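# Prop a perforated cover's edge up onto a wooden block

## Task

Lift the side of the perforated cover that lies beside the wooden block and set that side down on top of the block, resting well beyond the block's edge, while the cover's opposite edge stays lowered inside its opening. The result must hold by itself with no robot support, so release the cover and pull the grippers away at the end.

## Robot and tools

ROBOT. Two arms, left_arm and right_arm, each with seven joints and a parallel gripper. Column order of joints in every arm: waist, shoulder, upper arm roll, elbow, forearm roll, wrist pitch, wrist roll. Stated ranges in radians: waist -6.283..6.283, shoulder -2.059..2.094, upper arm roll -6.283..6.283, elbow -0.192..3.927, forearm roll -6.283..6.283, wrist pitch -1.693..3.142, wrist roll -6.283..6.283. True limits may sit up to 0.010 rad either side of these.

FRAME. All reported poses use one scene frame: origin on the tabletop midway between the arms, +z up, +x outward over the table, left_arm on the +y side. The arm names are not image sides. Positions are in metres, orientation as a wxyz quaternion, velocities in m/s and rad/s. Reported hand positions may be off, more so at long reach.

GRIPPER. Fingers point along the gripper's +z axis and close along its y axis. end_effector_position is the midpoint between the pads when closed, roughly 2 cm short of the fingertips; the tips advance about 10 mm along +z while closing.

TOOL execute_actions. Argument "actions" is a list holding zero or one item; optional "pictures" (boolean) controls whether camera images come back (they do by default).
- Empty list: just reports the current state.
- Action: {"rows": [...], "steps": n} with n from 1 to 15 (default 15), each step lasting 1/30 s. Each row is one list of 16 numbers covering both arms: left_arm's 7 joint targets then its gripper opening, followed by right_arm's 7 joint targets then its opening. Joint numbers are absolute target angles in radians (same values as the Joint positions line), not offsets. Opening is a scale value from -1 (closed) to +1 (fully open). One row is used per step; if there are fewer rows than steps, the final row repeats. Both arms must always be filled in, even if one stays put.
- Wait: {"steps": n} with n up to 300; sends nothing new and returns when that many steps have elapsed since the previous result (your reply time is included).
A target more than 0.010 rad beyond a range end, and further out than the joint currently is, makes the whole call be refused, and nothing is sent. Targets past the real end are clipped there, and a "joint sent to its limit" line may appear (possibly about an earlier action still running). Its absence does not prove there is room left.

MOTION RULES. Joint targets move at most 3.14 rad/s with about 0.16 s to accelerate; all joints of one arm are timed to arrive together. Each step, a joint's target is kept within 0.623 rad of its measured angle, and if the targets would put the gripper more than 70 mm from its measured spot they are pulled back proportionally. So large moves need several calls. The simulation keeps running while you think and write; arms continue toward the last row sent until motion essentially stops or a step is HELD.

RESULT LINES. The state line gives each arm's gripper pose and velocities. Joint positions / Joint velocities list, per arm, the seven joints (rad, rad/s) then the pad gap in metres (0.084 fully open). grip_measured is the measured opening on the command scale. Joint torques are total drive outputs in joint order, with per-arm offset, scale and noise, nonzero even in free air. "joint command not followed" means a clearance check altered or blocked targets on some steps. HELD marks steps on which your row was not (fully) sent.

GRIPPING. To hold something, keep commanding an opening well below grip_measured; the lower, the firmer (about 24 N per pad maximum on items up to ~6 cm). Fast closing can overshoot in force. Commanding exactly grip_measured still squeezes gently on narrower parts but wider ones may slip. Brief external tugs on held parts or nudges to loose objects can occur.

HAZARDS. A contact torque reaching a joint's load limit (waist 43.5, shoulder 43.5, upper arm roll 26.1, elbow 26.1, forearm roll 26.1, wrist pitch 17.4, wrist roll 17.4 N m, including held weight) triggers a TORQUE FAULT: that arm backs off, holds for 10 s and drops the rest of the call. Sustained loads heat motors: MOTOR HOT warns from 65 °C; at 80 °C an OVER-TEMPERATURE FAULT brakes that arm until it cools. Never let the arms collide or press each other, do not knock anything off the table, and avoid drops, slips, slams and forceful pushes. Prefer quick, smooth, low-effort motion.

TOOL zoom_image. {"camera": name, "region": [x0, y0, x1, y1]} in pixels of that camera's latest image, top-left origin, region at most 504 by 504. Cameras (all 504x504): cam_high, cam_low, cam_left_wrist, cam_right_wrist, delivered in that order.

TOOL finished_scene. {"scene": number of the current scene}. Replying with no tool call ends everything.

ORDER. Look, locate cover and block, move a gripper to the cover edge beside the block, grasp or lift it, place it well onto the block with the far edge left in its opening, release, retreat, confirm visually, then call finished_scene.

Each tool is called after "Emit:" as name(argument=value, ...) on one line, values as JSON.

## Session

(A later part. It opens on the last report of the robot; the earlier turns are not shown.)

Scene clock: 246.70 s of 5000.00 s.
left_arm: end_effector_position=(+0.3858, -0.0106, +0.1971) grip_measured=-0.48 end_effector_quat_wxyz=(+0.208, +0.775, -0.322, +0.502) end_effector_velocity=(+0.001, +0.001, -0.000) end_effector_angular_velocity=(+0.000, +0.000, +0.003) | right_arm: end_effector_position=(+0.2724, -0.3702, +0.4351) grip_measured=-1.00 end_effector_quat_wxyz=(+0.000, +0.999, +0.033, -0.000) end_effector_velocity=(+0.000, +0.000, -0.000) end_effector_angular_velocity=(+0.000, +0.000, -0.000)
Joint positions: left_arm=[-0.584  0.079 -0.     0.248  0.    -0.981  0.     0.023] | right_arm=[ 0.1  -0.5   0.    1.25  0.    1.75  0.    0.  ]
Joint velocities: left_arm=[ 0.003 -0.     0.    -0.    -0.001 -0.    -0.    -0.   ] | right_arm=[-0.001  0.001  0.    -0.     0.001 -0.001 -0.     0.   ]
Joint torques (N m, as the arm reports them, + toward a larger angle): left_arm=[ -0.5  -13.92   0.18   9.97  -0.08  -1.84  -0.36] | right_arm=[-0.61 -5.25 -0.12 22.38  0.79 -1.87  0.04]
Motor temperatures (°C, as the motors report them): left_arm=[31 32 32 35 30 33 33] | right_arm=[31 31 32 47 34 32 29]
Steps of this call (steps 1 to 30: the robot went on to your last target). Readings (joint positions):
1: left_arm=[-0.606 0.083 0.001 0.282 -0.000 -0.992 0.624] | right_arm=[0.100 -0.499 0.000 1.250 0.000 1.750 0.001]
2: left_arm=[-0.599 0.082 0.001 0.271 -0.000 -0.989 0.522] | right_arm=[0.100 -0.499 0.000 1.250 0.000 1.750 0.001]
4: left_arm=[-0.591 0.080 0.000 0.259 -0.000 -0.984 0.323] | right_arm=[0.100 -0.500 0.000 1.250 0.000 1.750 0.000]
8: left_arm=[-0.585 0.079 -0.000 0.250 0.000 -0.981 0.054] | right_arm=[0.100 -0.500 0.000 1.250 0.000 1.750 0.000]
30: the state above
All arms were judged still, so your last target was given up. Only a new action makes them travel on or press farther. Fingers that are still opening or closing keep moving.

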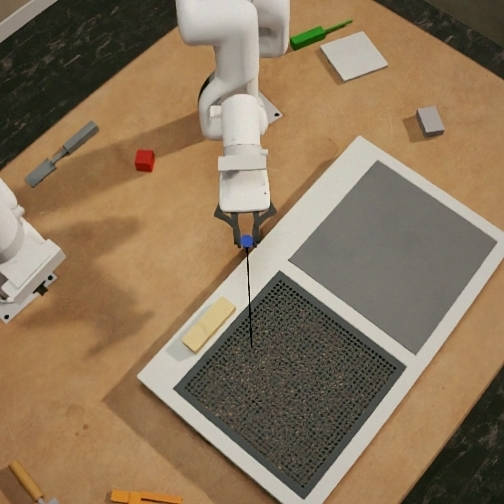

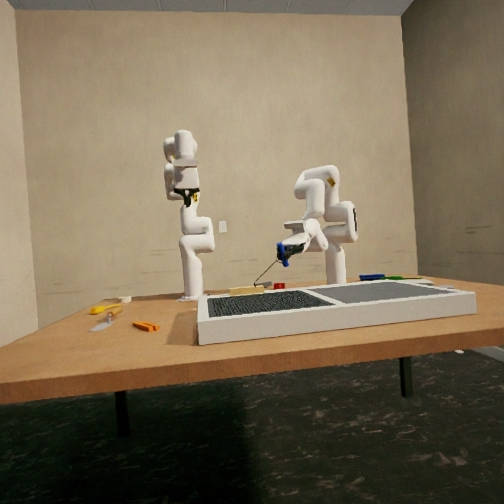

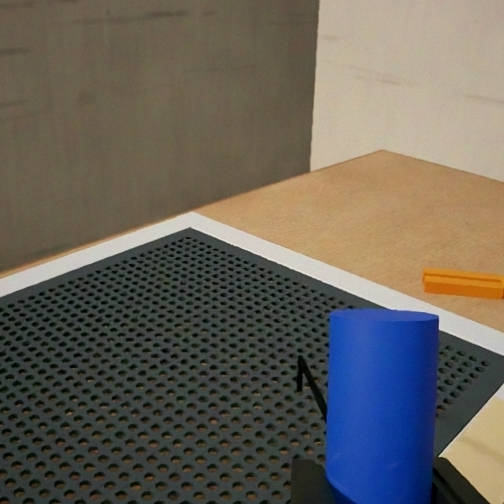

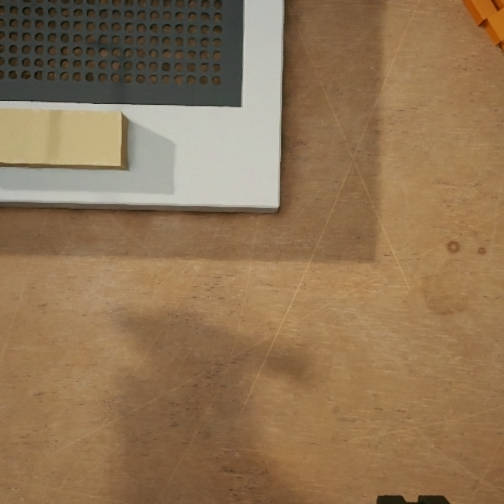

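Emit:
execute_actions(actions=[{"rows":[[-0.59,0.097,0,0.236,0,-1.011,0,-1,0.415,-0.2566,0,0.3443,0,0.001,0,-1],[-0.59,0.097,0,0.236,0,-1.011,0,-1,0.415,-0.2566,0,0.3443,0,0.001,0,-1],[-0.595,0.115,0,0.224,0,-1.041,0,-1,0.415,-0.2566,0,0.3443,0,0.001,0,-1],[-0.595,0.115,0,0.224,0,-1.041,0,-1,0.415,-0.2566,0,0.3443,0,0.001,0,-1],[-0.6,0.133,0,0.212,0,-1.071,0,-1,0.415,-0.2566,0,0.3443,0,0.001,0,-1],[-0.6,0.133,0,0.212,0,-1.071,0,-1,0.415,-0.2566,0,0.3443,0,0.001,0,-1],[-0.606,0.1513,0,0.1996,0,-1.1017,0,-1,0.415,-0.2566,0,0.3443,0,0.001,0,-1]]}], pictures=false)

Emit:
execute_actions(actions=[{"steps":45}])

Scene clock: 270.33 s of 5000.00 s.
left_arm: end_effector_position=(+0.3652, -0.0038, +0.1772) grip_measured=-0.48 end_effector_quat_wxyz=(+0.214, +0.772, -0.330, +0.500) end_effector_velocity=(+0.002, -0.001, +0.005) end_effector_angular_velocity=(-0.015, -0.014, +0.001) | right_arm: end_effector_position=(+0.2938, -0.3134, +0.2502) grip_measured=-1.00 end_effector_quat_wxyz=(+0.007, +0.991, +0.115, -0.062) end_effector_velocity=(-0.046, +0.091, -0.422) end_effector_angular_velocity=(-0.026, +0.115, +0.298)
Joint positions: left_arm=[-0.606  0.151  0.     0.2   -0.    -1.101  0.     0.023] | right_arm=[ 0.265 -0.371  0.     0.834  0.     1.33  -0.     0.   ]
Joint velocities: left_arm=[ 0.001  0.002  0.001  0.004  0.    -0.018  0.    -0.   ] | right_arm=[ 0.302  0.234 -0.004 -1.004 -0.    -1.121 -0.     0.   ]
Joint torques (N m, as the arm reports them, + toward a larger angle): left_arm=[ -1.01 -14.57  -0.05   8.03   0.42  -1.99  -0.19] | right_arm=[-0.29 -8.97 -0.2  24.39  0.88 -1.79  0.02]
Motor temperatures (°C, as the motors report them): left_arm=[31 32 32 34 30 34 33] | right_arm=[31 31 32 46 34 32 29]
Steps of this call (steps 1 to 90: nothing new was sent; then 20.13 s passed at rest; steps 91 to 105: all 15 steps of this action). Readings (joint positions):
91: left_arm=[-0.584 0.079 0.000 0.248 -0.000 -0.981 -0.000] | right_arm=[0.100 -0.500 -0.000 1.250 -0.000 1.750 0.000]
92: left_arm=[-0.585 0.081 0.000 0.247 -0.000 -0.987 -0.000] | right_arm=[0.103 -0.499 -0.001 1.245 -0.000 1.743 0.000]
94: left_arm=[-0.589 0.093 0.000 0.239 -0.000 -1.006 0.000] | right_arm=[0.128 -0.484 -0.003 1.201 -0.000 1.690 0.000]
98: left_arm=[-0.598 0.127 -0.000 0.216 0.000 -1.061 -0.000] | right_arm=[0.187 -0.432 0.000 1.065 0.000 1.565 -0.000]
105: the state above

Scene clock: 271.83 s of 5000.00 s.
left_arm: end_effector_position=(+0.3650, -0.0037, +0.1770) grip_measured=-0.48 end_effector_quat_wxyz=(+0.214, +0.772, -0.330, +0.500) end_effector_velocity=(-0.000, -0.000, -0.000) end_effector_angular_velocity=(+0.000, -0.000, -0.001) | right_arm: end_effector_position=(+0.3755, -0.2272, +0.1604) grip_measured=-1.00 end_effector_quat_wxyz=(-0.056, +0.938, +0.181, +0.290) end_effector_velocity=(-0.000, +0.000, -0.001) end_effector_angular_velocity=(-0.000, +0.002, -0.000)
Joint positions: left_arm=[-0.606  0.151 -0.     0.2    0.    -1.102 -0.     0.023] | right_arm=[ 0.415 -0.257 -0.     0.344  0.     0.001  0.     0.   ]
Joint velocities: left_arm=[-0.     0.001 -0.     0.001 -0.    -0.     0.    -0.   ] | right_arm=[ 0.001  0.001 -0.     0.     0.001  0.001 -0.     0.   ]
Joint torques (N m, as the arm reports them, + toward a larger angle): left_arm=[ -0.97 -14.37   0.02   8.23  -0.03  -1.8   -0.2 ] | right_arm=[-0.51 -8.76 -0.16 20.79  0.78 -2.75  0.06]
Motor temperatures (°C, as the motors report them): left_arm=[31 32 32 34 30 34 33] | right_arm=[31 31 32 46 34 32 29]
Steps of this call (steps 1 to 45: the robot went on to your last target). Readings (joint positions):
1: left_arm=[-0.606 0.151 0.000 0.200 -0.000 -1.101 0.000] | right_arm=[0.276 -0.363 0.000 0.801 0.000 1.291 -0.000]
2: left_arm=[-0.606 0.151 0.000 0.200 -0.000 -1.101 0.000] | right_arm=[0.286 -0.356 0.000 0.767 0.000 1.250 -0.000]
4: left_arm=[-0.606 0.151 0.000 0.200 -0.000 -1.102 0.000] | right_arm=[0.306 -0.340 0.000 0.700 0.000 1.157 -0.000]
8: left_arm=[-0.606 0.151 0.000 0.200 -0.000 -1.102 -0.000] | right_arm=[0.349 -0.307 0.000 0.560 0.000 0.911 -0.000]
45: the state above
All arms were judged still, so your last target was given up. Only a new action makes them travel on or press farther. Fingers that are still opening or closing keep moving.

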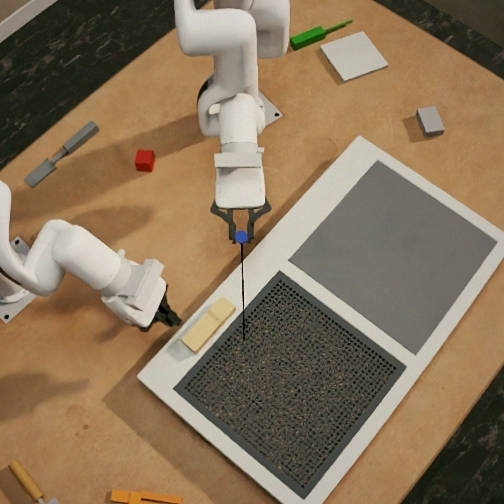

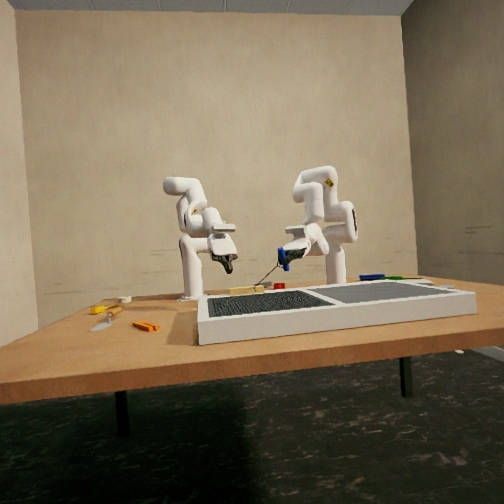

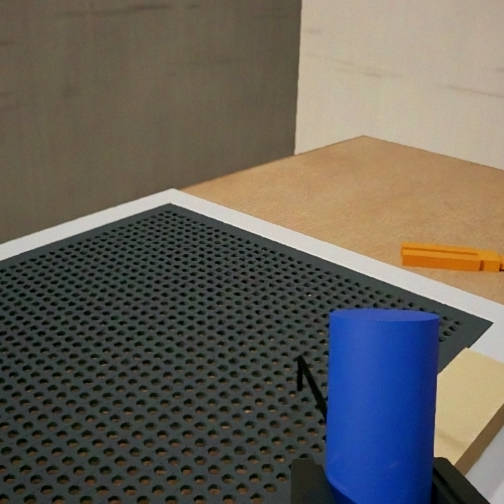

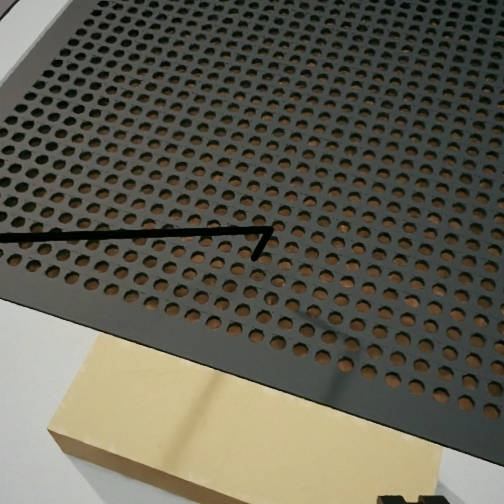

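Emit:
execute_actions(actions=[{"rows":[[-0.606,0.17,0,0.203,0,-1.117,0,-1,0.415,-0.2566,0,0.3443,0,0.001,0,-1],[-0.606,0.17,0,0.203,0,-1.117,0,-1,0.415,-0.2566,0,0.3443,0,0.001,0,-1],[-0.606,0.19,0,0.2065,0,-1.1335,0,-1,0.415,-0.2566,0,0.3443,0,0.001,0,-1],[-0.606,0.19,0,0.2065,0,-1.1335,0,-1,0.415,-0.2566,0,0.3443,0,0.001,0,-1],[-0.606,0.2087,0,0.2098,0,-1.1489,0,-1,0.415,-0.2566,0,0.3443,0,0.001,0,-1]]}])

Emit:
zoom_image(camera="cam_right_wrist", region=[190,210,330,350])

Emit:
zoom_image(camera="cam_left_wrist", region=[250,340,340,430])

Scene clock: 287.70 s of 5000.00 s.
left_arm: end_effector_position=(+0.3650, -0.0037, +0.1671) grip_measured=-0.48 end_effector_quat_wxyz=(+0.214, +0.771, -0.330, +0.500) end_effector_velocity=(-0.000, -0.001, +0.001) end_effector_angular_velocity=(-0.002, -0.002, -0.001) | right_arm: end_effector_position=(+0.3755, -0.2272, +0.1604) grip_measured=-1.00 end_effector_quat_wxyz=(-0.056, +0.938, +0.181, +0.290) end_effector_velocity=(-0.000, +0.000, -0.000) end_effector_angular_velocity=(-0.001, +0.001, +0.001)
Joint positions: left_arm=[-0.606  0.208 -0.     0.21   0.    -1.149  0.     0.023] | right_arm=[ 0.415 -0.257 -0.     0.344 -0.     0.001  0.     0.   ]
Joint velocities: left_arm=[-0.001  0.     0.     0.001  0.001 -0.002 -0.    -0.   ] | right_arm=[-0.     0.001  0.001  0.    -0.001  0.001 -0.     0.   ]
Joint torques (N m, as the arm reports them, + toward a larger angle): left_arm=[ -0.69 -14.31  -0.03   7.09   0.09  -1.78  -0.19] | right_arm=[-0.35 -8.53 -0.26 20.81  0.64 -2.67  0.06]
Motor temperatures (°C, as the motors report them): left_arm=[31 32 32 34 30 34 33] | right_arm=[31 31 32 46 34 32 29]
Steps of this call (steps 1 to 90: nothing new was sent; then 12.37 s passed at rest; steps 91 to 105: all 15 steps of this action). Readings (joint positions):
91: left_arm=[-0.606 0.152 -0.000 0.200 -0.000 -1.102 -0.000] | right_arm=[0.415 -0.257 -0.000 0.344 -0.000 0.001 -0.000]
92: left_arm=[-0.606 0.154 -0.000 0.200 -0.000 -1.105 0.000] | right_arm=[0.415 -0.257 0.000 0.344 -0.000 0.001 -0.000]
94: left_arm=[-0.606 0.167 -0.000 0.203 0.000 -1.116 0.000] | right_arm=[0.415 -0.257 0.000 0.344 -0.000 0.001 0.000]
98: left_arm=[-0.606 0.201 0.000 0.208 -0.000 -1.141 -0.000] | right_arm=[0.415 -0.257 0.000 0.344 0.000 0.001 0.000]
105: the state above

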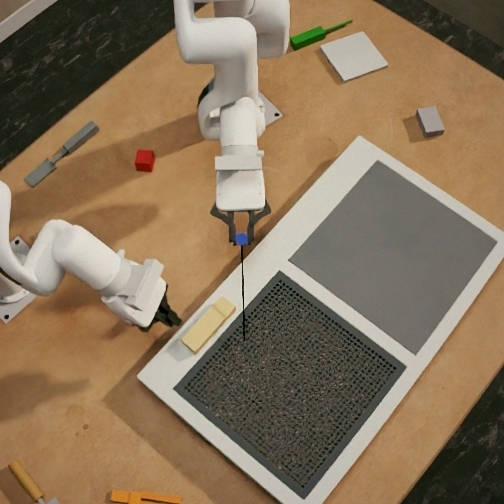

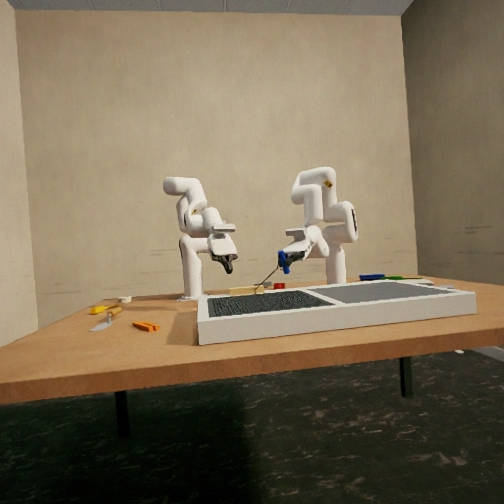

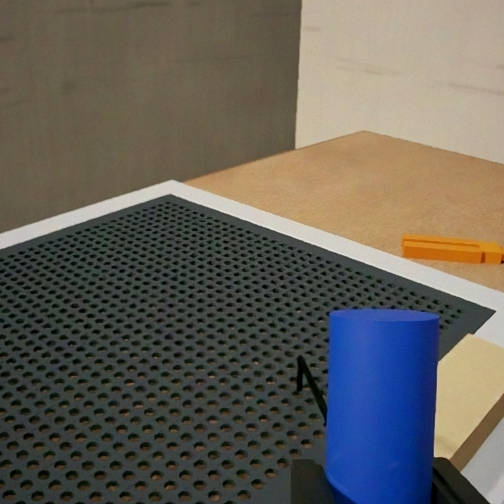

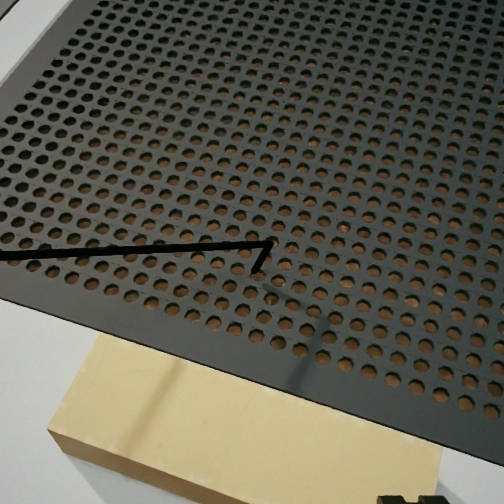

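Region (190, 210, 330, 350) of cam_right_wrist's 504x504 image, scaled by 3.600, with more detail than that image has.

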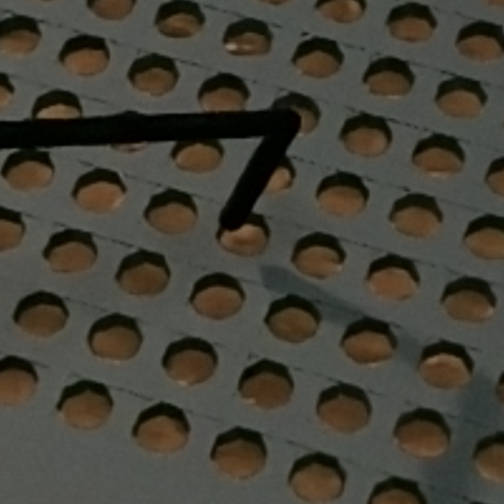

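Region (250, 340, 340, 430) of cam_left_wrist's 504x504 image, scaled by 5.600, with more detail than that image has.

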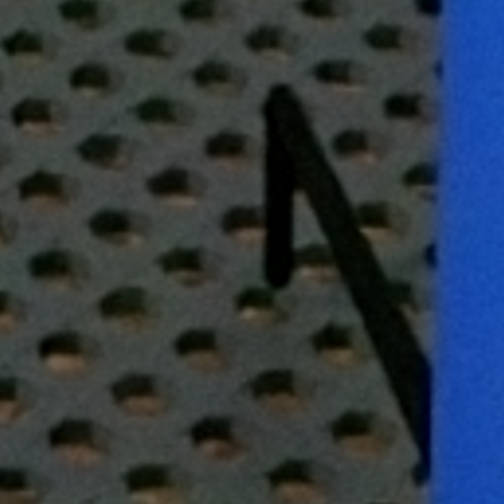

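Emit:
execute_actions(actions=[{"rows":[[-0.6032,0.2297,0,0.2227,0,-1.157,0,-1,0.415,-0.2566,0,0.3443,0,0.001,0,-1]]}])

Emit:
zoom_image(camera="cam_right_wrist", region=[190,210,330,350])

Emit:
zoom_image(camera="cam_left_wrist", region=[250,340,340,430])

Scene clock: 300.30 s of 5000.00 s.
left_arm: end_effector_position=(+0.3679, -0.0050, +0.1640) grip_measured=-0.48 end_effector_quat_wxyz=(+0.213, +0.772, -0.329, +0.500) end_effector_velocity=(+0.000, -0.000, +0.001) end_effector_angular_velocity=(-0.001, -0.001, +0.001) | right_arm: end_effector_position=(+0.3755, -0.2272, +0.1604) grip_measured=-1.00 end_effector_quat_wxyz=(-0.056, +0.938, +0.181, +0.290) end_effector_velocity=(+0.000, +0.001, +0.001) end_effector_angular_velocity=(+0.000, -0.002, +0.001)
Joint positions: left_arm=[-0.603  0.23  -0.     0.223  0.    -1.157  0.     0.023] | right_arm=[ 0.415 -0.257  0.     0.344 -0.     0.001 -0.     0.   ]
Joint velocities: left_arm=[ 0.    -0.     0.     0.001 -0.    -0.001  0.    -0.   ] | right_arm=[ 0.001 -0.001  0.     0.    -0.    -0.001 -0.     0.   ]
Joint torques (N m, as the arm reports them, + toward a larger angle): left_arm=[ -0.93 -14.99   0.39   7.31   0.02  -2.    -0.06] | right_arm=[-0.55 -8.52 -0.34 20.77  0.69 -2.75  0.1 ]
Motor temperatures (°C, as the motors report them): left_arm=[31 32 32 34 30 34 33] | right_arm=[31 31 32 46 34 33 29]
Steps of this call (steps 1 to 15: the robot went on to your last target; steps 16 to 90: nothing new was sent; then 9.10 s passed at rest; steps 91 to 105: all 15 steps of this action). Readings (joint positions):
91: left_arm=[-0.606 0.209 -0.000 0.210 0.000 -1.149 0.000] | right_arm=[0.415 -0.257 -0.000 0.344 0.000 0.001 -0.000]
92: left_arm=[-0.606 0.212 -0.000 0.212 0.000 -1.151 0.000] | right_arm=[0.415 -0.257 0.000 0.344 -0.000 0.001 0.000]
94: left_arm=[-0.604 0.223 -0.000 0.219 0.000 -1.154 0.000] | right_arm=[0.415 -0.257 0.000 0.344 0.000 0.001 -0.000]
98: left_arm=[-0.603 0.229 0.000 0.222 -0.000 -1.157 -0.000] | right_arm=[0.415 -0.257 -0.000 0.344 -0.000 0.001 0.000]
105: the state above

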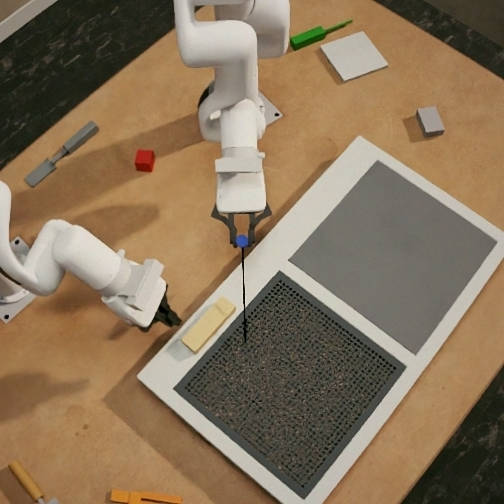

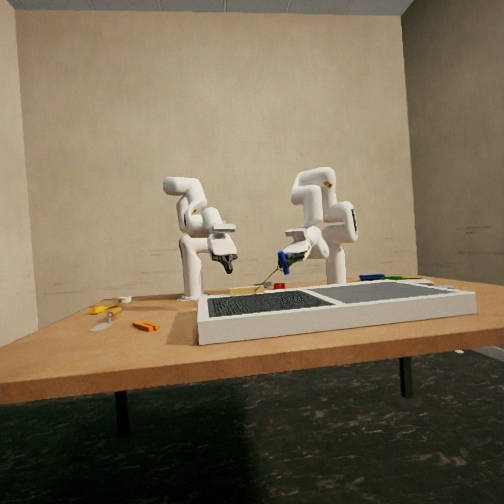

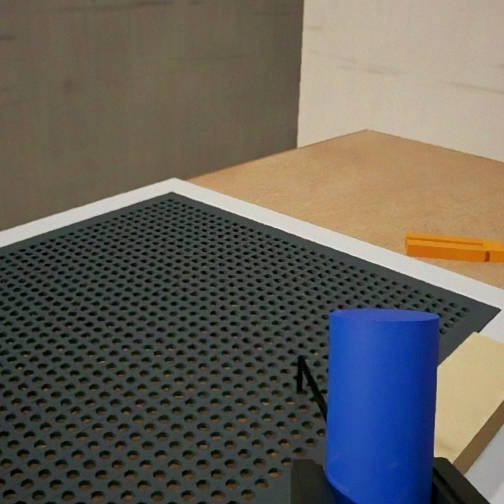

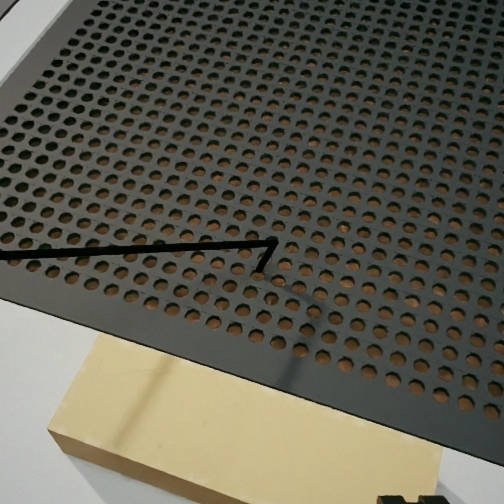

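Region (190, 210, 330, 350) of cam_right_wrist's 504x504 image, scaled by 3.600, with more detail than that image has.

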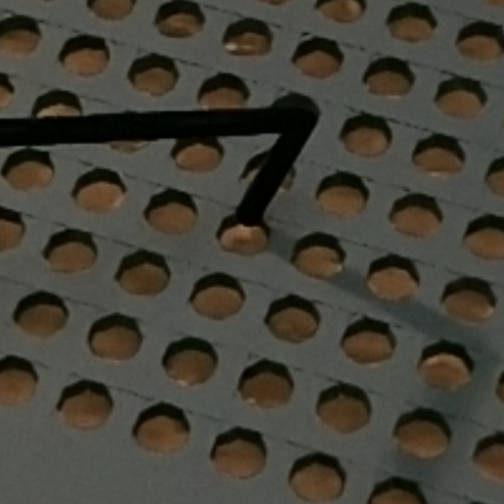

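Region (250, 340, 340, 430) of cam_left_wrist's 504x504 image, scaled by 5.600, with more detail than that image has.

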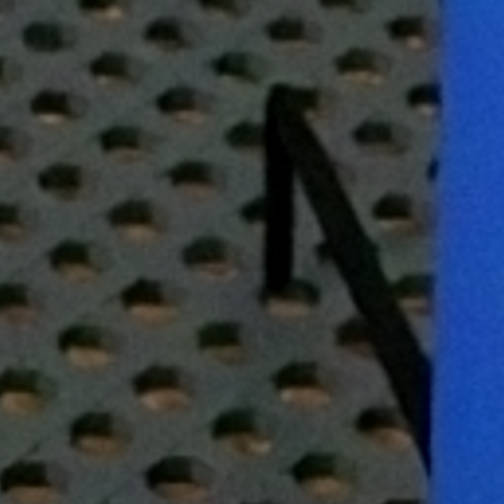

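Emit:
execute_actions(actions=[{"rows":[[-0.6048,0.2297,0,0.2227,0,-1.157,0,-1,0.415,-0.2566,0,0.3443,0,0.001,0,-1],[-0.6048,0.2297,0,0.2227,0,-1.157,0,-1,0.415,-0.2566,0,0.3443,0,0.001,0,-1],[-0.6048,0.2297,0,0.2227,0,-1.157,0,-1,0.415,-0.2566,0,0.3443,0,0.001,0,-1],[-0.6048,0.235,0,0.2224,0,-1.1626,0,-1,0.415,-0.2566,0,0.3443,0,0.001,0,-1],[-0.6048,0.24,0,0.2222,0,-1.1678,0,-1,0.415,-0.2566,0,0.3443,0,0.001,0,-1],[-0.6048,0.245,0,0.222,0,-1.173,0,-1,0.415,-0.2566,0,0.3443,0,0.001,0,-1],[-0.6048,0.25,0,0.2218,0,-1.1782,0,-1,0.415,-0.2566,0,0.3443,0,0.001,0,-1],[-0.6048,0.255,0,0.2216,0,-1.1834,0,-1,0.415,-0.2566,0,0.3443,0,0.001,0,-1],[-0.6048,0.26,0,0.2214,0,-1.1886,0,-1,0.415,-0.2566,0,0.3443,0,0.001,0,-1],[-0.6048,0.265,0,0.2212,0,-1.1938,0,-1,0.415,-0.2566,0,0.3443,0,0.001,0,-1],[-0.6048,0.27,0,0.221,0,-1.199,0,-1,0.415,-0.2566,0,0.3443,0,0.001,0,-1]]}])

Emit:
zoom_image(camera="cam_right_wrist", region=[190,210,330,350])

Scene clock: 321.53 s of 5000.00 s.
left_arm: end_effector_position=(+0.3650, -0.0029, +0.1561) grip_measured=-0.48 end_effector_quat_wxyz=(+0.213, +0.772, -0.330, +0.500) end_effector_velocity=(-0.002, +0.001, -0.004) end_effector_angular_velocity=(-0.005, -0.005, -0.001) | right_arm: end_effector_position=(+0.3755, -0.2272, +0.1604) grip_measured=-1.00 end_effector_quat_wxyz=(-0.056, +0.938, +0.181, +0.290) end_effector_velocity=(-0.000, +0.000, -0.000) end_effector_angular_velocity=(-0.001, +0.001, +0.002)
Joint positions: left_arm=[-0.605  0.269  0.     0.221 -0.    -1.197 -0.     0.023] | right_arm=[ 0.415 -0.257 -0.     0.344  0.     0.001  0.     0.   ]
Joint velocities: left_arm=[-0.     0.032 -0.     0.001  0.    -0.038 -0.    -0.   ] | right_arm=[ 0.     0.    -0.    -0.    -0.002  0.001 -0.     0.   ]
Joint torques (N m, as the arm reports them, + toward a larger angle): left_arm=[ -0.18 -17.19   0.06   6.98   0.23  -1.91  -0.21] | right_arm=[-0.66 -8.69 -0.2  20.83  0.7  -2.76  0.08]
Motor temperatures (°C, as the motors report them): left_arm=[31 32 32 34 30 34 33] | right_arm=[31 31 32 46 34 33 29]
Steps of this call (steps 1 to 15: the robot went on to your last target; steps 16 to 90: nothing new was sent; then 17.73 s passed at rest; steps 91 to 105: all 15 steps of this action). Readings (joint positions):
91: left_arm=[-0.603 0.230 0.000 0.223 -0.000 -1.157 -0.000] | right_arm=[0.415 -0.257 0.000 0.344 0.000 0.001 -0.000]
92: left_arm=[-0.604 0.230 0.000 0.223 -0.000 -1.157 -0.000] | right_arm=[0.415 -0.257 -0.000 0.344 0.000 0.001 0.000]
94: left_arm=[-0.604 0.230 -0.000 0.223 0.000 -1.157 0.000] | right_arm=[0.415 -0.257 -0.000 0.344 -0.000 0.001 -0.000]
98: left_arm=[-0.605 0.241 -0.000 0.222 0.000 -1.169 0.000] | right_arm=[0.415 -0.257 -0.000 0.344 0.000 0.001 -0.000]
105: the state above

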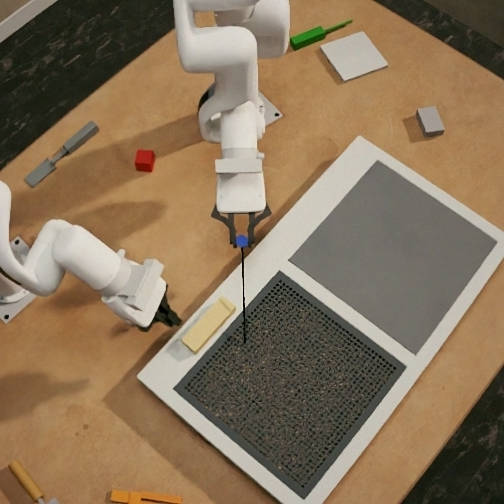

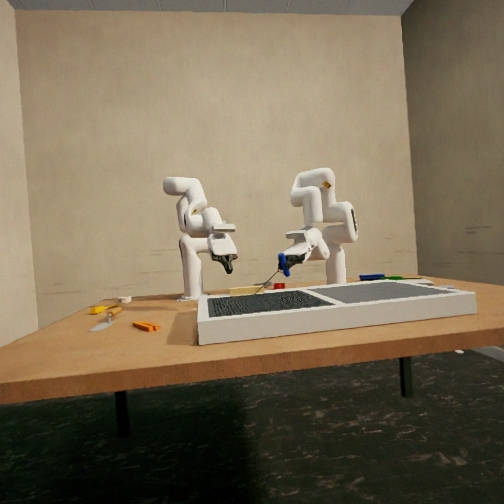

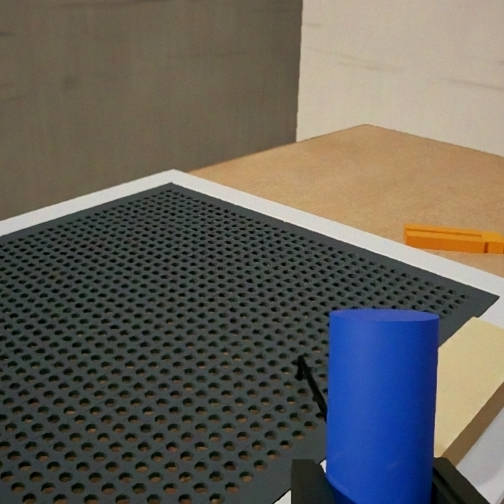

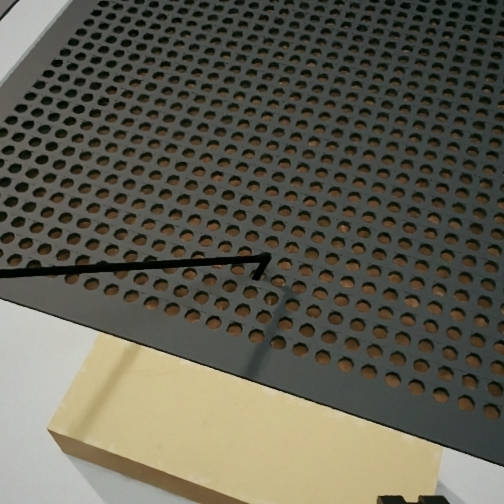

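Region (190, 210, 330, 350) of cam_right_wrist's 504x504 image, scaled by 3.600, with more detail than that image has.

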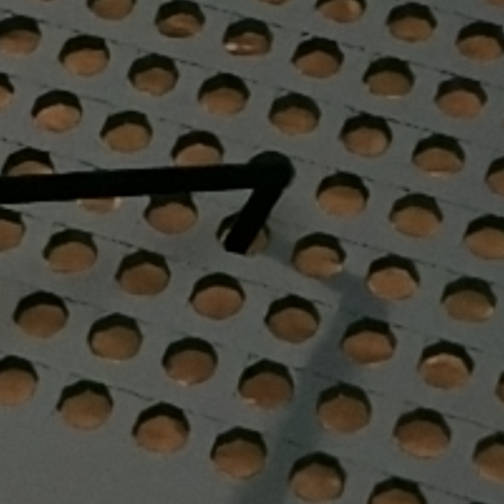

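Emit:
execute_actions(actions=[{"rows":[[-0.6048,0.275,0,0.2209,0,-1.2041,0,-1,0.415,-0.2566,0,0.3443,0,0.001,0,-1],[-0.6048,0.28,0,0.2208,0,-1.2092,0,-1,0.415,-0.2566,0,0.3443,0,0.001,0,-1],[-0.6048,0.285,0,0.2207,0,-1.2143,0,-1,0.415,-0.2566,0,0.3443,0,0.001,0,-1],[-0.6048,0.29,0,0.2207,0,-1.2193,0,-1,0.415,-0.2566,0,0.3443,0,0.001,0,-1],[-0.6048,0.295,0,0.2206,0,-1.2244,0,-1,0.415,-0.2566,0,0.3443,0,0.001,0,-1],[-0.6048,0.3,0,0.2206,0,-1.2294,0,-1,0.415,-0.2566,0,0.3443,0,0.001,0,-1],[-0.6048,0.305,0,0.2206,0,-1.2344,0,-1,0.415,-0.2566,0,0.3443,0,0.001,0,-1],[-0.6048,0.3105,0,0.2206,0,-1.2399,0,-1,0.415,-0.2566,0,0.3443,0,0.001,0,-1]]}])

Emit:
zoom_image(camera="cam_right_wrist", region=[190,210,330,350])

Scene clock: 338.53 s of 5000.00 s.
left_arm: end_effector_position=(+0.3626, -0.0004, +0.1485) grip_measured=-0.48 end_effector_quat_wxyz=(+0.214, +0.772, -0.330, +0.500) end_effector_velocity=(+0.000, -0.000, +0.002) end_effector_angular_velocity=(-0.005, -0.005, +0.000) | right_arm: end_effector_position=(+0.3755, -0.2272, +0.1604) grip_measured=-1.00 end_effector_quat_wxyz=(-0.056, +0.938, +0.181, +0.290) end_effector_velocity=(-0.000, +0.000, -0.001) end_effector_angular_velocity=(-0.001, +0.001, +0.001)
Joint positions: left_arm=[-0.605  0.31  -0.     0.221  0.    -1.239  0.     0.023] | right_arm=[ 0.415 -0.257  0.     0.344 -0.     0.001 -0.     0.   ]
Joint velocities: left_arm=[ 0.     0.002 -0.001  0.002 -0.001 -0.007 -0.     0.   ] | right_arm=[ 0.     0.002 -0.    -0.    -0.001  0.    -0.     0.   ]
Joint torques (N m, as the arm reports them, + toward a larger angle): left_arm=[ -0.93 -15.8    0.08   5.7   -0.05  -1.86  -0.09] | right_arm=[-0.57 -8.71 -0.36 20.78  0.78 -2.75  0.1 ]
Motor temperatures (°C, as the motors report them): left_arm=[31 32 32 33 30 34 33] | right_arm=[31 31 32 46 34 33 29]
Steps of this call (steps 1 to 15: the robot went on to your last target; steps 16 to 90: nothing new was sent; then 13.50 s passed at rest; steps 91 to 105: all 15 steps of this action). Readings (joint positions):
91: left_arm=[-0.605 0.270 -0.000 0.221 -0.000 -1.199 0.000] | right_arm=[0.415 -0.257 0.000 0.344 -0.000 0.001 -0.000]
92: left_arm=[-0.605 0.271 -0.000 0.221 0.000 -1.200 0.000] | right_arm=[0.415 -0.257 0.000 0.344 0.000 0.001 -0.000]
94: left_arm=[-0.605 0.277 -0.000 0.221 0.000 -1.206 0.000] | right_arm=[0.415 -0.257 -0.000 0.344 0.000 0.001 -0.000]
98: left_arm=[-0.605 0.295 0.000 0.221 -0.000 -1.225 -0.000] | right_arm=[0.415 -0.257 0.000 0.344 0.000 0.001 0.000]
105: the state above

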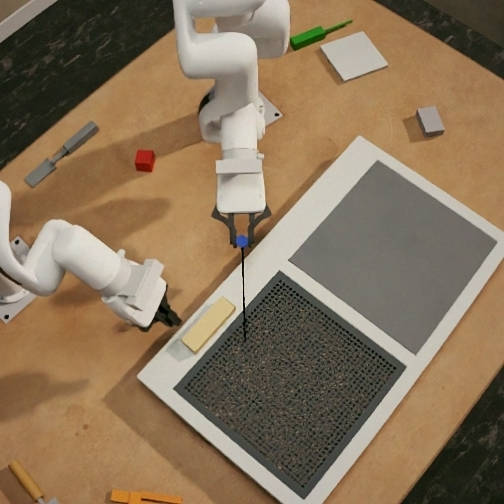

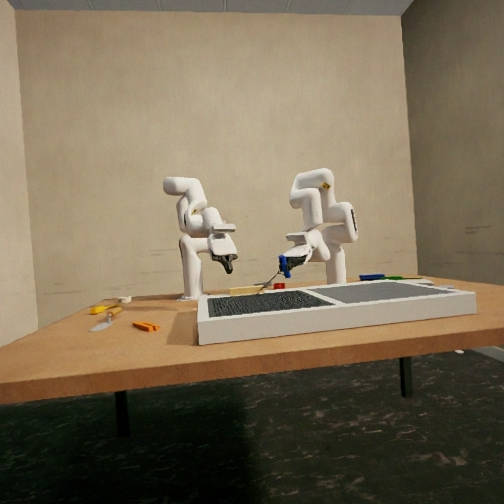

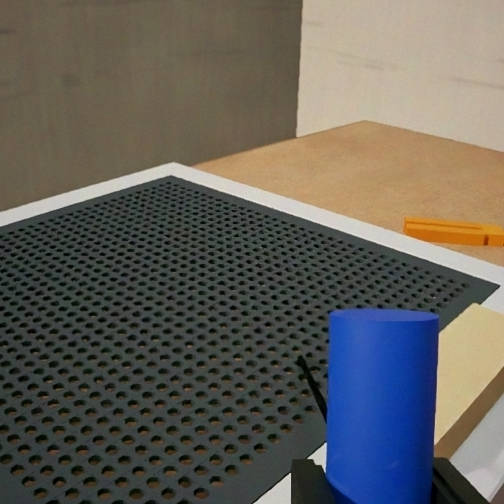

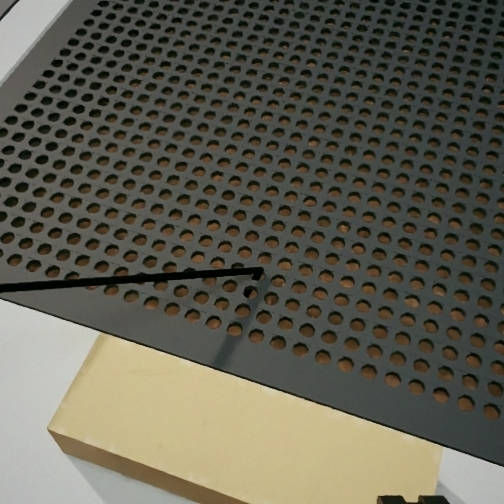

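Region (190, 210, 330, 350) of cam_right_wrist's 504x504 image, scaled by 3.600, with more detail than that image has.

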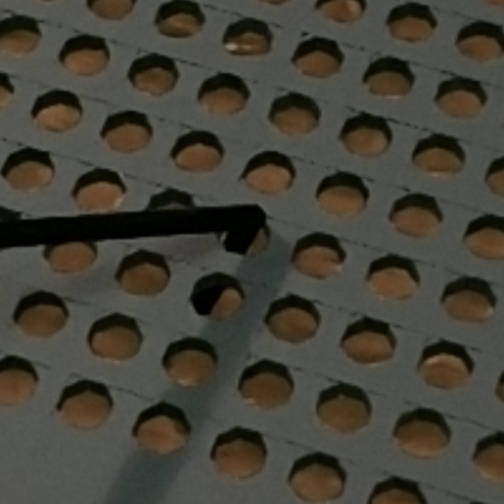

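Emit:
execute_actions(actions=[{"rows":[[-0.6048,0.2953,0,0.219,0,-1.2203,0,-1,0.415,-0.2566,0,0.3443,0,0.001,0,-1],[-0.6048,0.2729,0,0.217,0,-1.1909,0,-1,0.415,-0.2566,0,0.3443,0,0.001,0,-1],[-0.6048,0.2437,0,0.2149,0,-1.1518,0,-1,0.415,-0.2566,0,0.3443,0,0.001,0,-1],[-0.6048,0.2153,0,0.2136,0,-1.1127,0,-1,0.415,-0.2566,0,0.3443,0,0.001,0,-1],[-0.6048,0.1877,0,0.213,0,-1.0737,0,-1,0.415,-0.2566,0,0.3443,0,0.001,0,-1],[-0.6048,0.1609,0,0.2132,0,-1.0347,0,-1,0.415,-0.2566,0,0.3443,0,0.001,0,-1],[-0.6048,0.1349,0,0.2141,0,-0.9958,0,-1,0.415,-0.2566,0,0.3443,0,0.001,0,-1],[-0.6048,0.1097,0,0.2158,0,-0.9569,0,-1,0.415,-0.2566,0,0.3443,0,0.001,0,-1],[-0.6048,0.0852,0,0.2182,0,-0.918,0,-1,0.415,-0.2566,0,0.3443,0,0.001,0,-1],[-0.6048,0.0616,0,0.2214,0,-0.8792,0,-1,0.415,-0.2566,0,0.3443,0,0.001,0,-1],[-0.6048,0.0387,0,0.2253,0,-0.8404,0,-1,0.415,-0.2566,0,0.3443,0,0.001,0,-1],[-0.6048,0.0167,0,0.23,0,-0.8017,0,-1,0.415,-0.2566,0,0.3443,0,0.001,0,-1],[-0.6048,0.0006,0,0.234,0,-0.7726,0,-1,0.415,-0.2566,0,0.3443,0,0.001,0,-1],[-0.6048,-0.0098,0,0.2369,0,-0.7533,0,-1,0.415,-0.2566,0,0.3443,0,0.001,0,-1]]}], pictures=false)

Emit:
execute_actions(actions=[{"steps":12}])

Emit:
zoom_image(camera="cam_right_wrist", region=[190,210,330,350])

Scene clock: 381.97 s of 5000.00 s.
left_arm: end_effector_position=(+0.3711, -0.0094, +0.1714) grip_measured=-0.48 end_effector_quat_wxyz=(+0.193, +0.801, -0.342, +0.452) end_effector_velocity=(+0.025, -0.027, +0.064) end_effector_angular_velocity=(+0.209, +0.201, -0.000) | right_arm: end_effector_position=(+0.3755, -0.2272, +0.1604) grip_measured=-1.00 end_effector_quat_wxyz=(-0.056, +0.938, +0.181, +0.290) end_effector_velocity=(+0.000, +0.000, +0.001) end_effector_angular_velocity=(+0.001, -0.003, -0.000)
Joint positions: left_arm=[-0.605  0.036 -0.     0.228  0.    -0.835  0.     0.023] | right_arm=[ 0.415 -0.257  0.     0.344 -0.     0.001  0.     0.   ]
Joint velocities: left_arm=[-0.    -0.595 -0.     0.116 -0.     1.001 -0.    -0.   ] | right_arm=[ 0.    -0.001 -0.    -0.     0.    -0.002  0.     0.   ]
Joint torques (N m, as the arm reports them, + toward a larger angle): left_arm=[ -0.94 -10.62   0.27  10.04   0.08  -2.16  -0.14] | right_arm=[-0.48 -8.67 -0.32 20.67  0.79 -2.76  0.09]
Motor temperatures (°C, as the motors report them): left_arm=[31 32 32 33 30 34 33] | right_arm=[31 31 32 46 34 33 29]
Steps of this call (steps 1 to 15: the robot went on to your last target; steps 16 to 90: nothing new was sent; then 39.93 s passed at rest; steps 91 to 105: all 15 steps of this action). Readings (joint positions):
91: left_arm=[-0.605 0.310 0.000 0.221 0.000 -1.240 0.000] | right_arm=[0.415 -0.257 0.000 0.344 -0.000 0.001 -0.000]
92: left_arm=[-0.605 0.308 0.000 0.220 -0.000 -1.235 -0.000] | right_arm=[0.415 -0.257 0.000 0.344 -0.000 0.001 -0.000]
94: left_arm=[-0.605 0.289 0.000 0.218 -0.000 -1.209 -0.000] | right_arm=[0.415 -0.257 -0.000 0.344 0.000 0.001 -0.000]
98: left_arm=[-0.605 0.203 -0.000 0.214 0.000 -1.094 0.000] | right_arm=[0.415 -0.257 0.000 0.344 -0.000 0.001 -0.000]
105: the state above

Scene clock: 382.37 s of 5000.00 s.
left_arm: end_effector_position=(+0.3725, -0.0108, +0.1749) grip_measured=-0.48 end_effector_quat_wxyz=(+0.188, +0.807, -0.345, +0.441) end_effector_velocity=(+0.000, -0.001, +0.001) end_effector_angular_velocity=(-0.001, -0.001, -0.001) | right_arm: end_effector_position=(+0.3755, -0.2272, +0.1604) grip_measured=-1.00 end_effector_quat_wxyz=(-0.056, +0.938, +0.181, +0.290) end_effector_velocity=(-0.000, +0.001, -0.000) end_effector_angular_velocity=(-0.000, +0.001, +0.001)
Joint positions: left_arm=[-0.605 -0.009  0.     0.237 -0.    -0.754 -0.     0.023] | right_arm=[ 0.415 -0.257  0.     0.344  0.     0.001  0.     0.   ]
Joint velocities: left_arm=[-0.001 -0.004 -0.     0.002 -0.     0.004 -0.    -0.   ] | right_arm=[ 0.     0.     0.001 -0.     0.001  0.001  0.     0.   ]
Joint torques (N m, as the arm reports them, + toward a larger angle): left_arm=[ -0.21 -12.9   -0.08  11.14   0.07  -1.97  -0.16] | right_arm=[-0.65 -8.53 -0.28 20.76  0.69 -2.72  0.03]
Motor temperatures (°C, as the motors report them): left_arm=[31 32 32 33 30 34 33] | right_arm=[31 31 32 46 34 33 29]
Steps of this call (steps 1 to 12: the robot went on to your last target). Readings (joint positions):
1: left_arm=[-0.605 0.018 -0.000 0.232 0.000 -0.805 0.000] | right_arm=[0.415 -0.257 0.000 0.344 0.000 0.001 0.000]
2: left_arm=[-0.605 0.005 -0.000 0.235 0.000 -0.783 0.000] | right_arm=[0.415 -0.257 -0.000 0.344 0.000 0.001 -0.000]
4: left_arm=[-0.605 -0.006 -0.000 0.237 0.000 -0.763 0.000] | right_arm=[0.415 -0.257 -0.000 0.344 -0.000 0.001 -0.000]
8: left_arm=[-0.605 -0.008 0.000 0.236 -0.000 -0.754 -0.000] | right_arm=[0.415 -0.257 -0.000 0.344 -0.000 0.001 -0.000]
12: the state above

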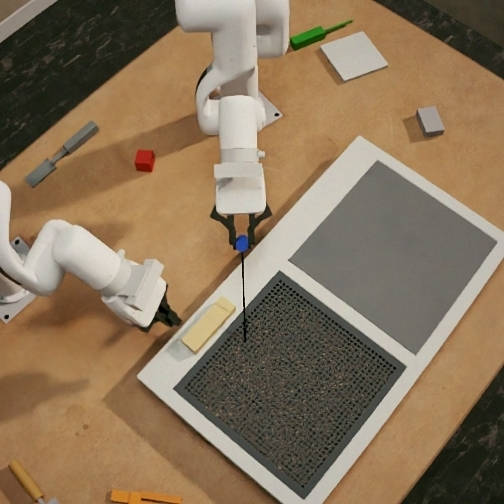

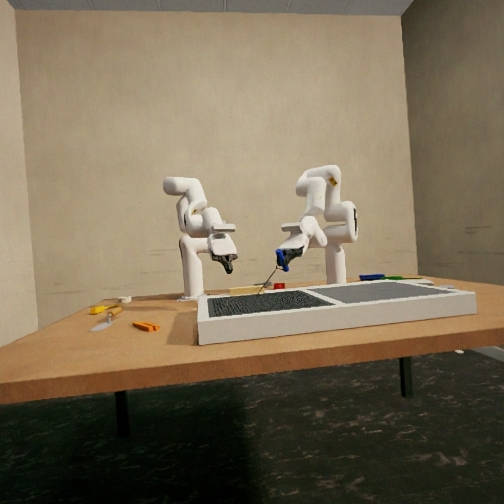

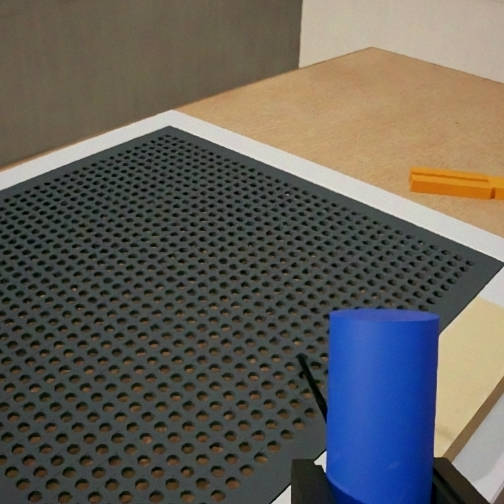

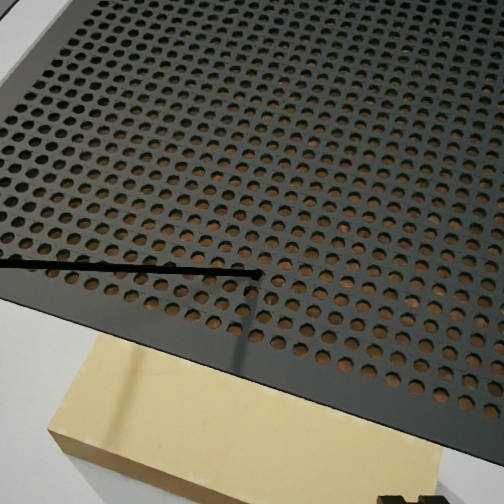

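Region (190, 210, 330, 350) of cam_right_wrist's 504x504 image, scaled by 3.600, with more detail than that image has.

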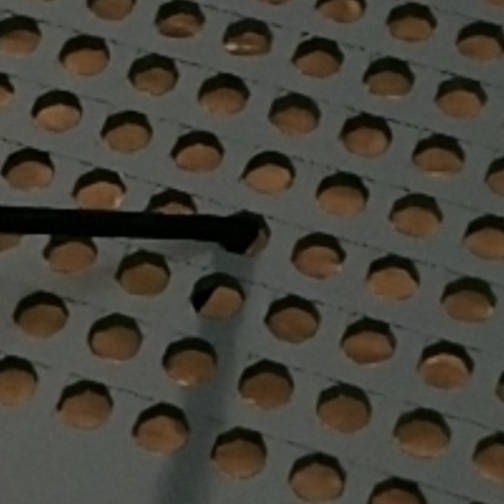

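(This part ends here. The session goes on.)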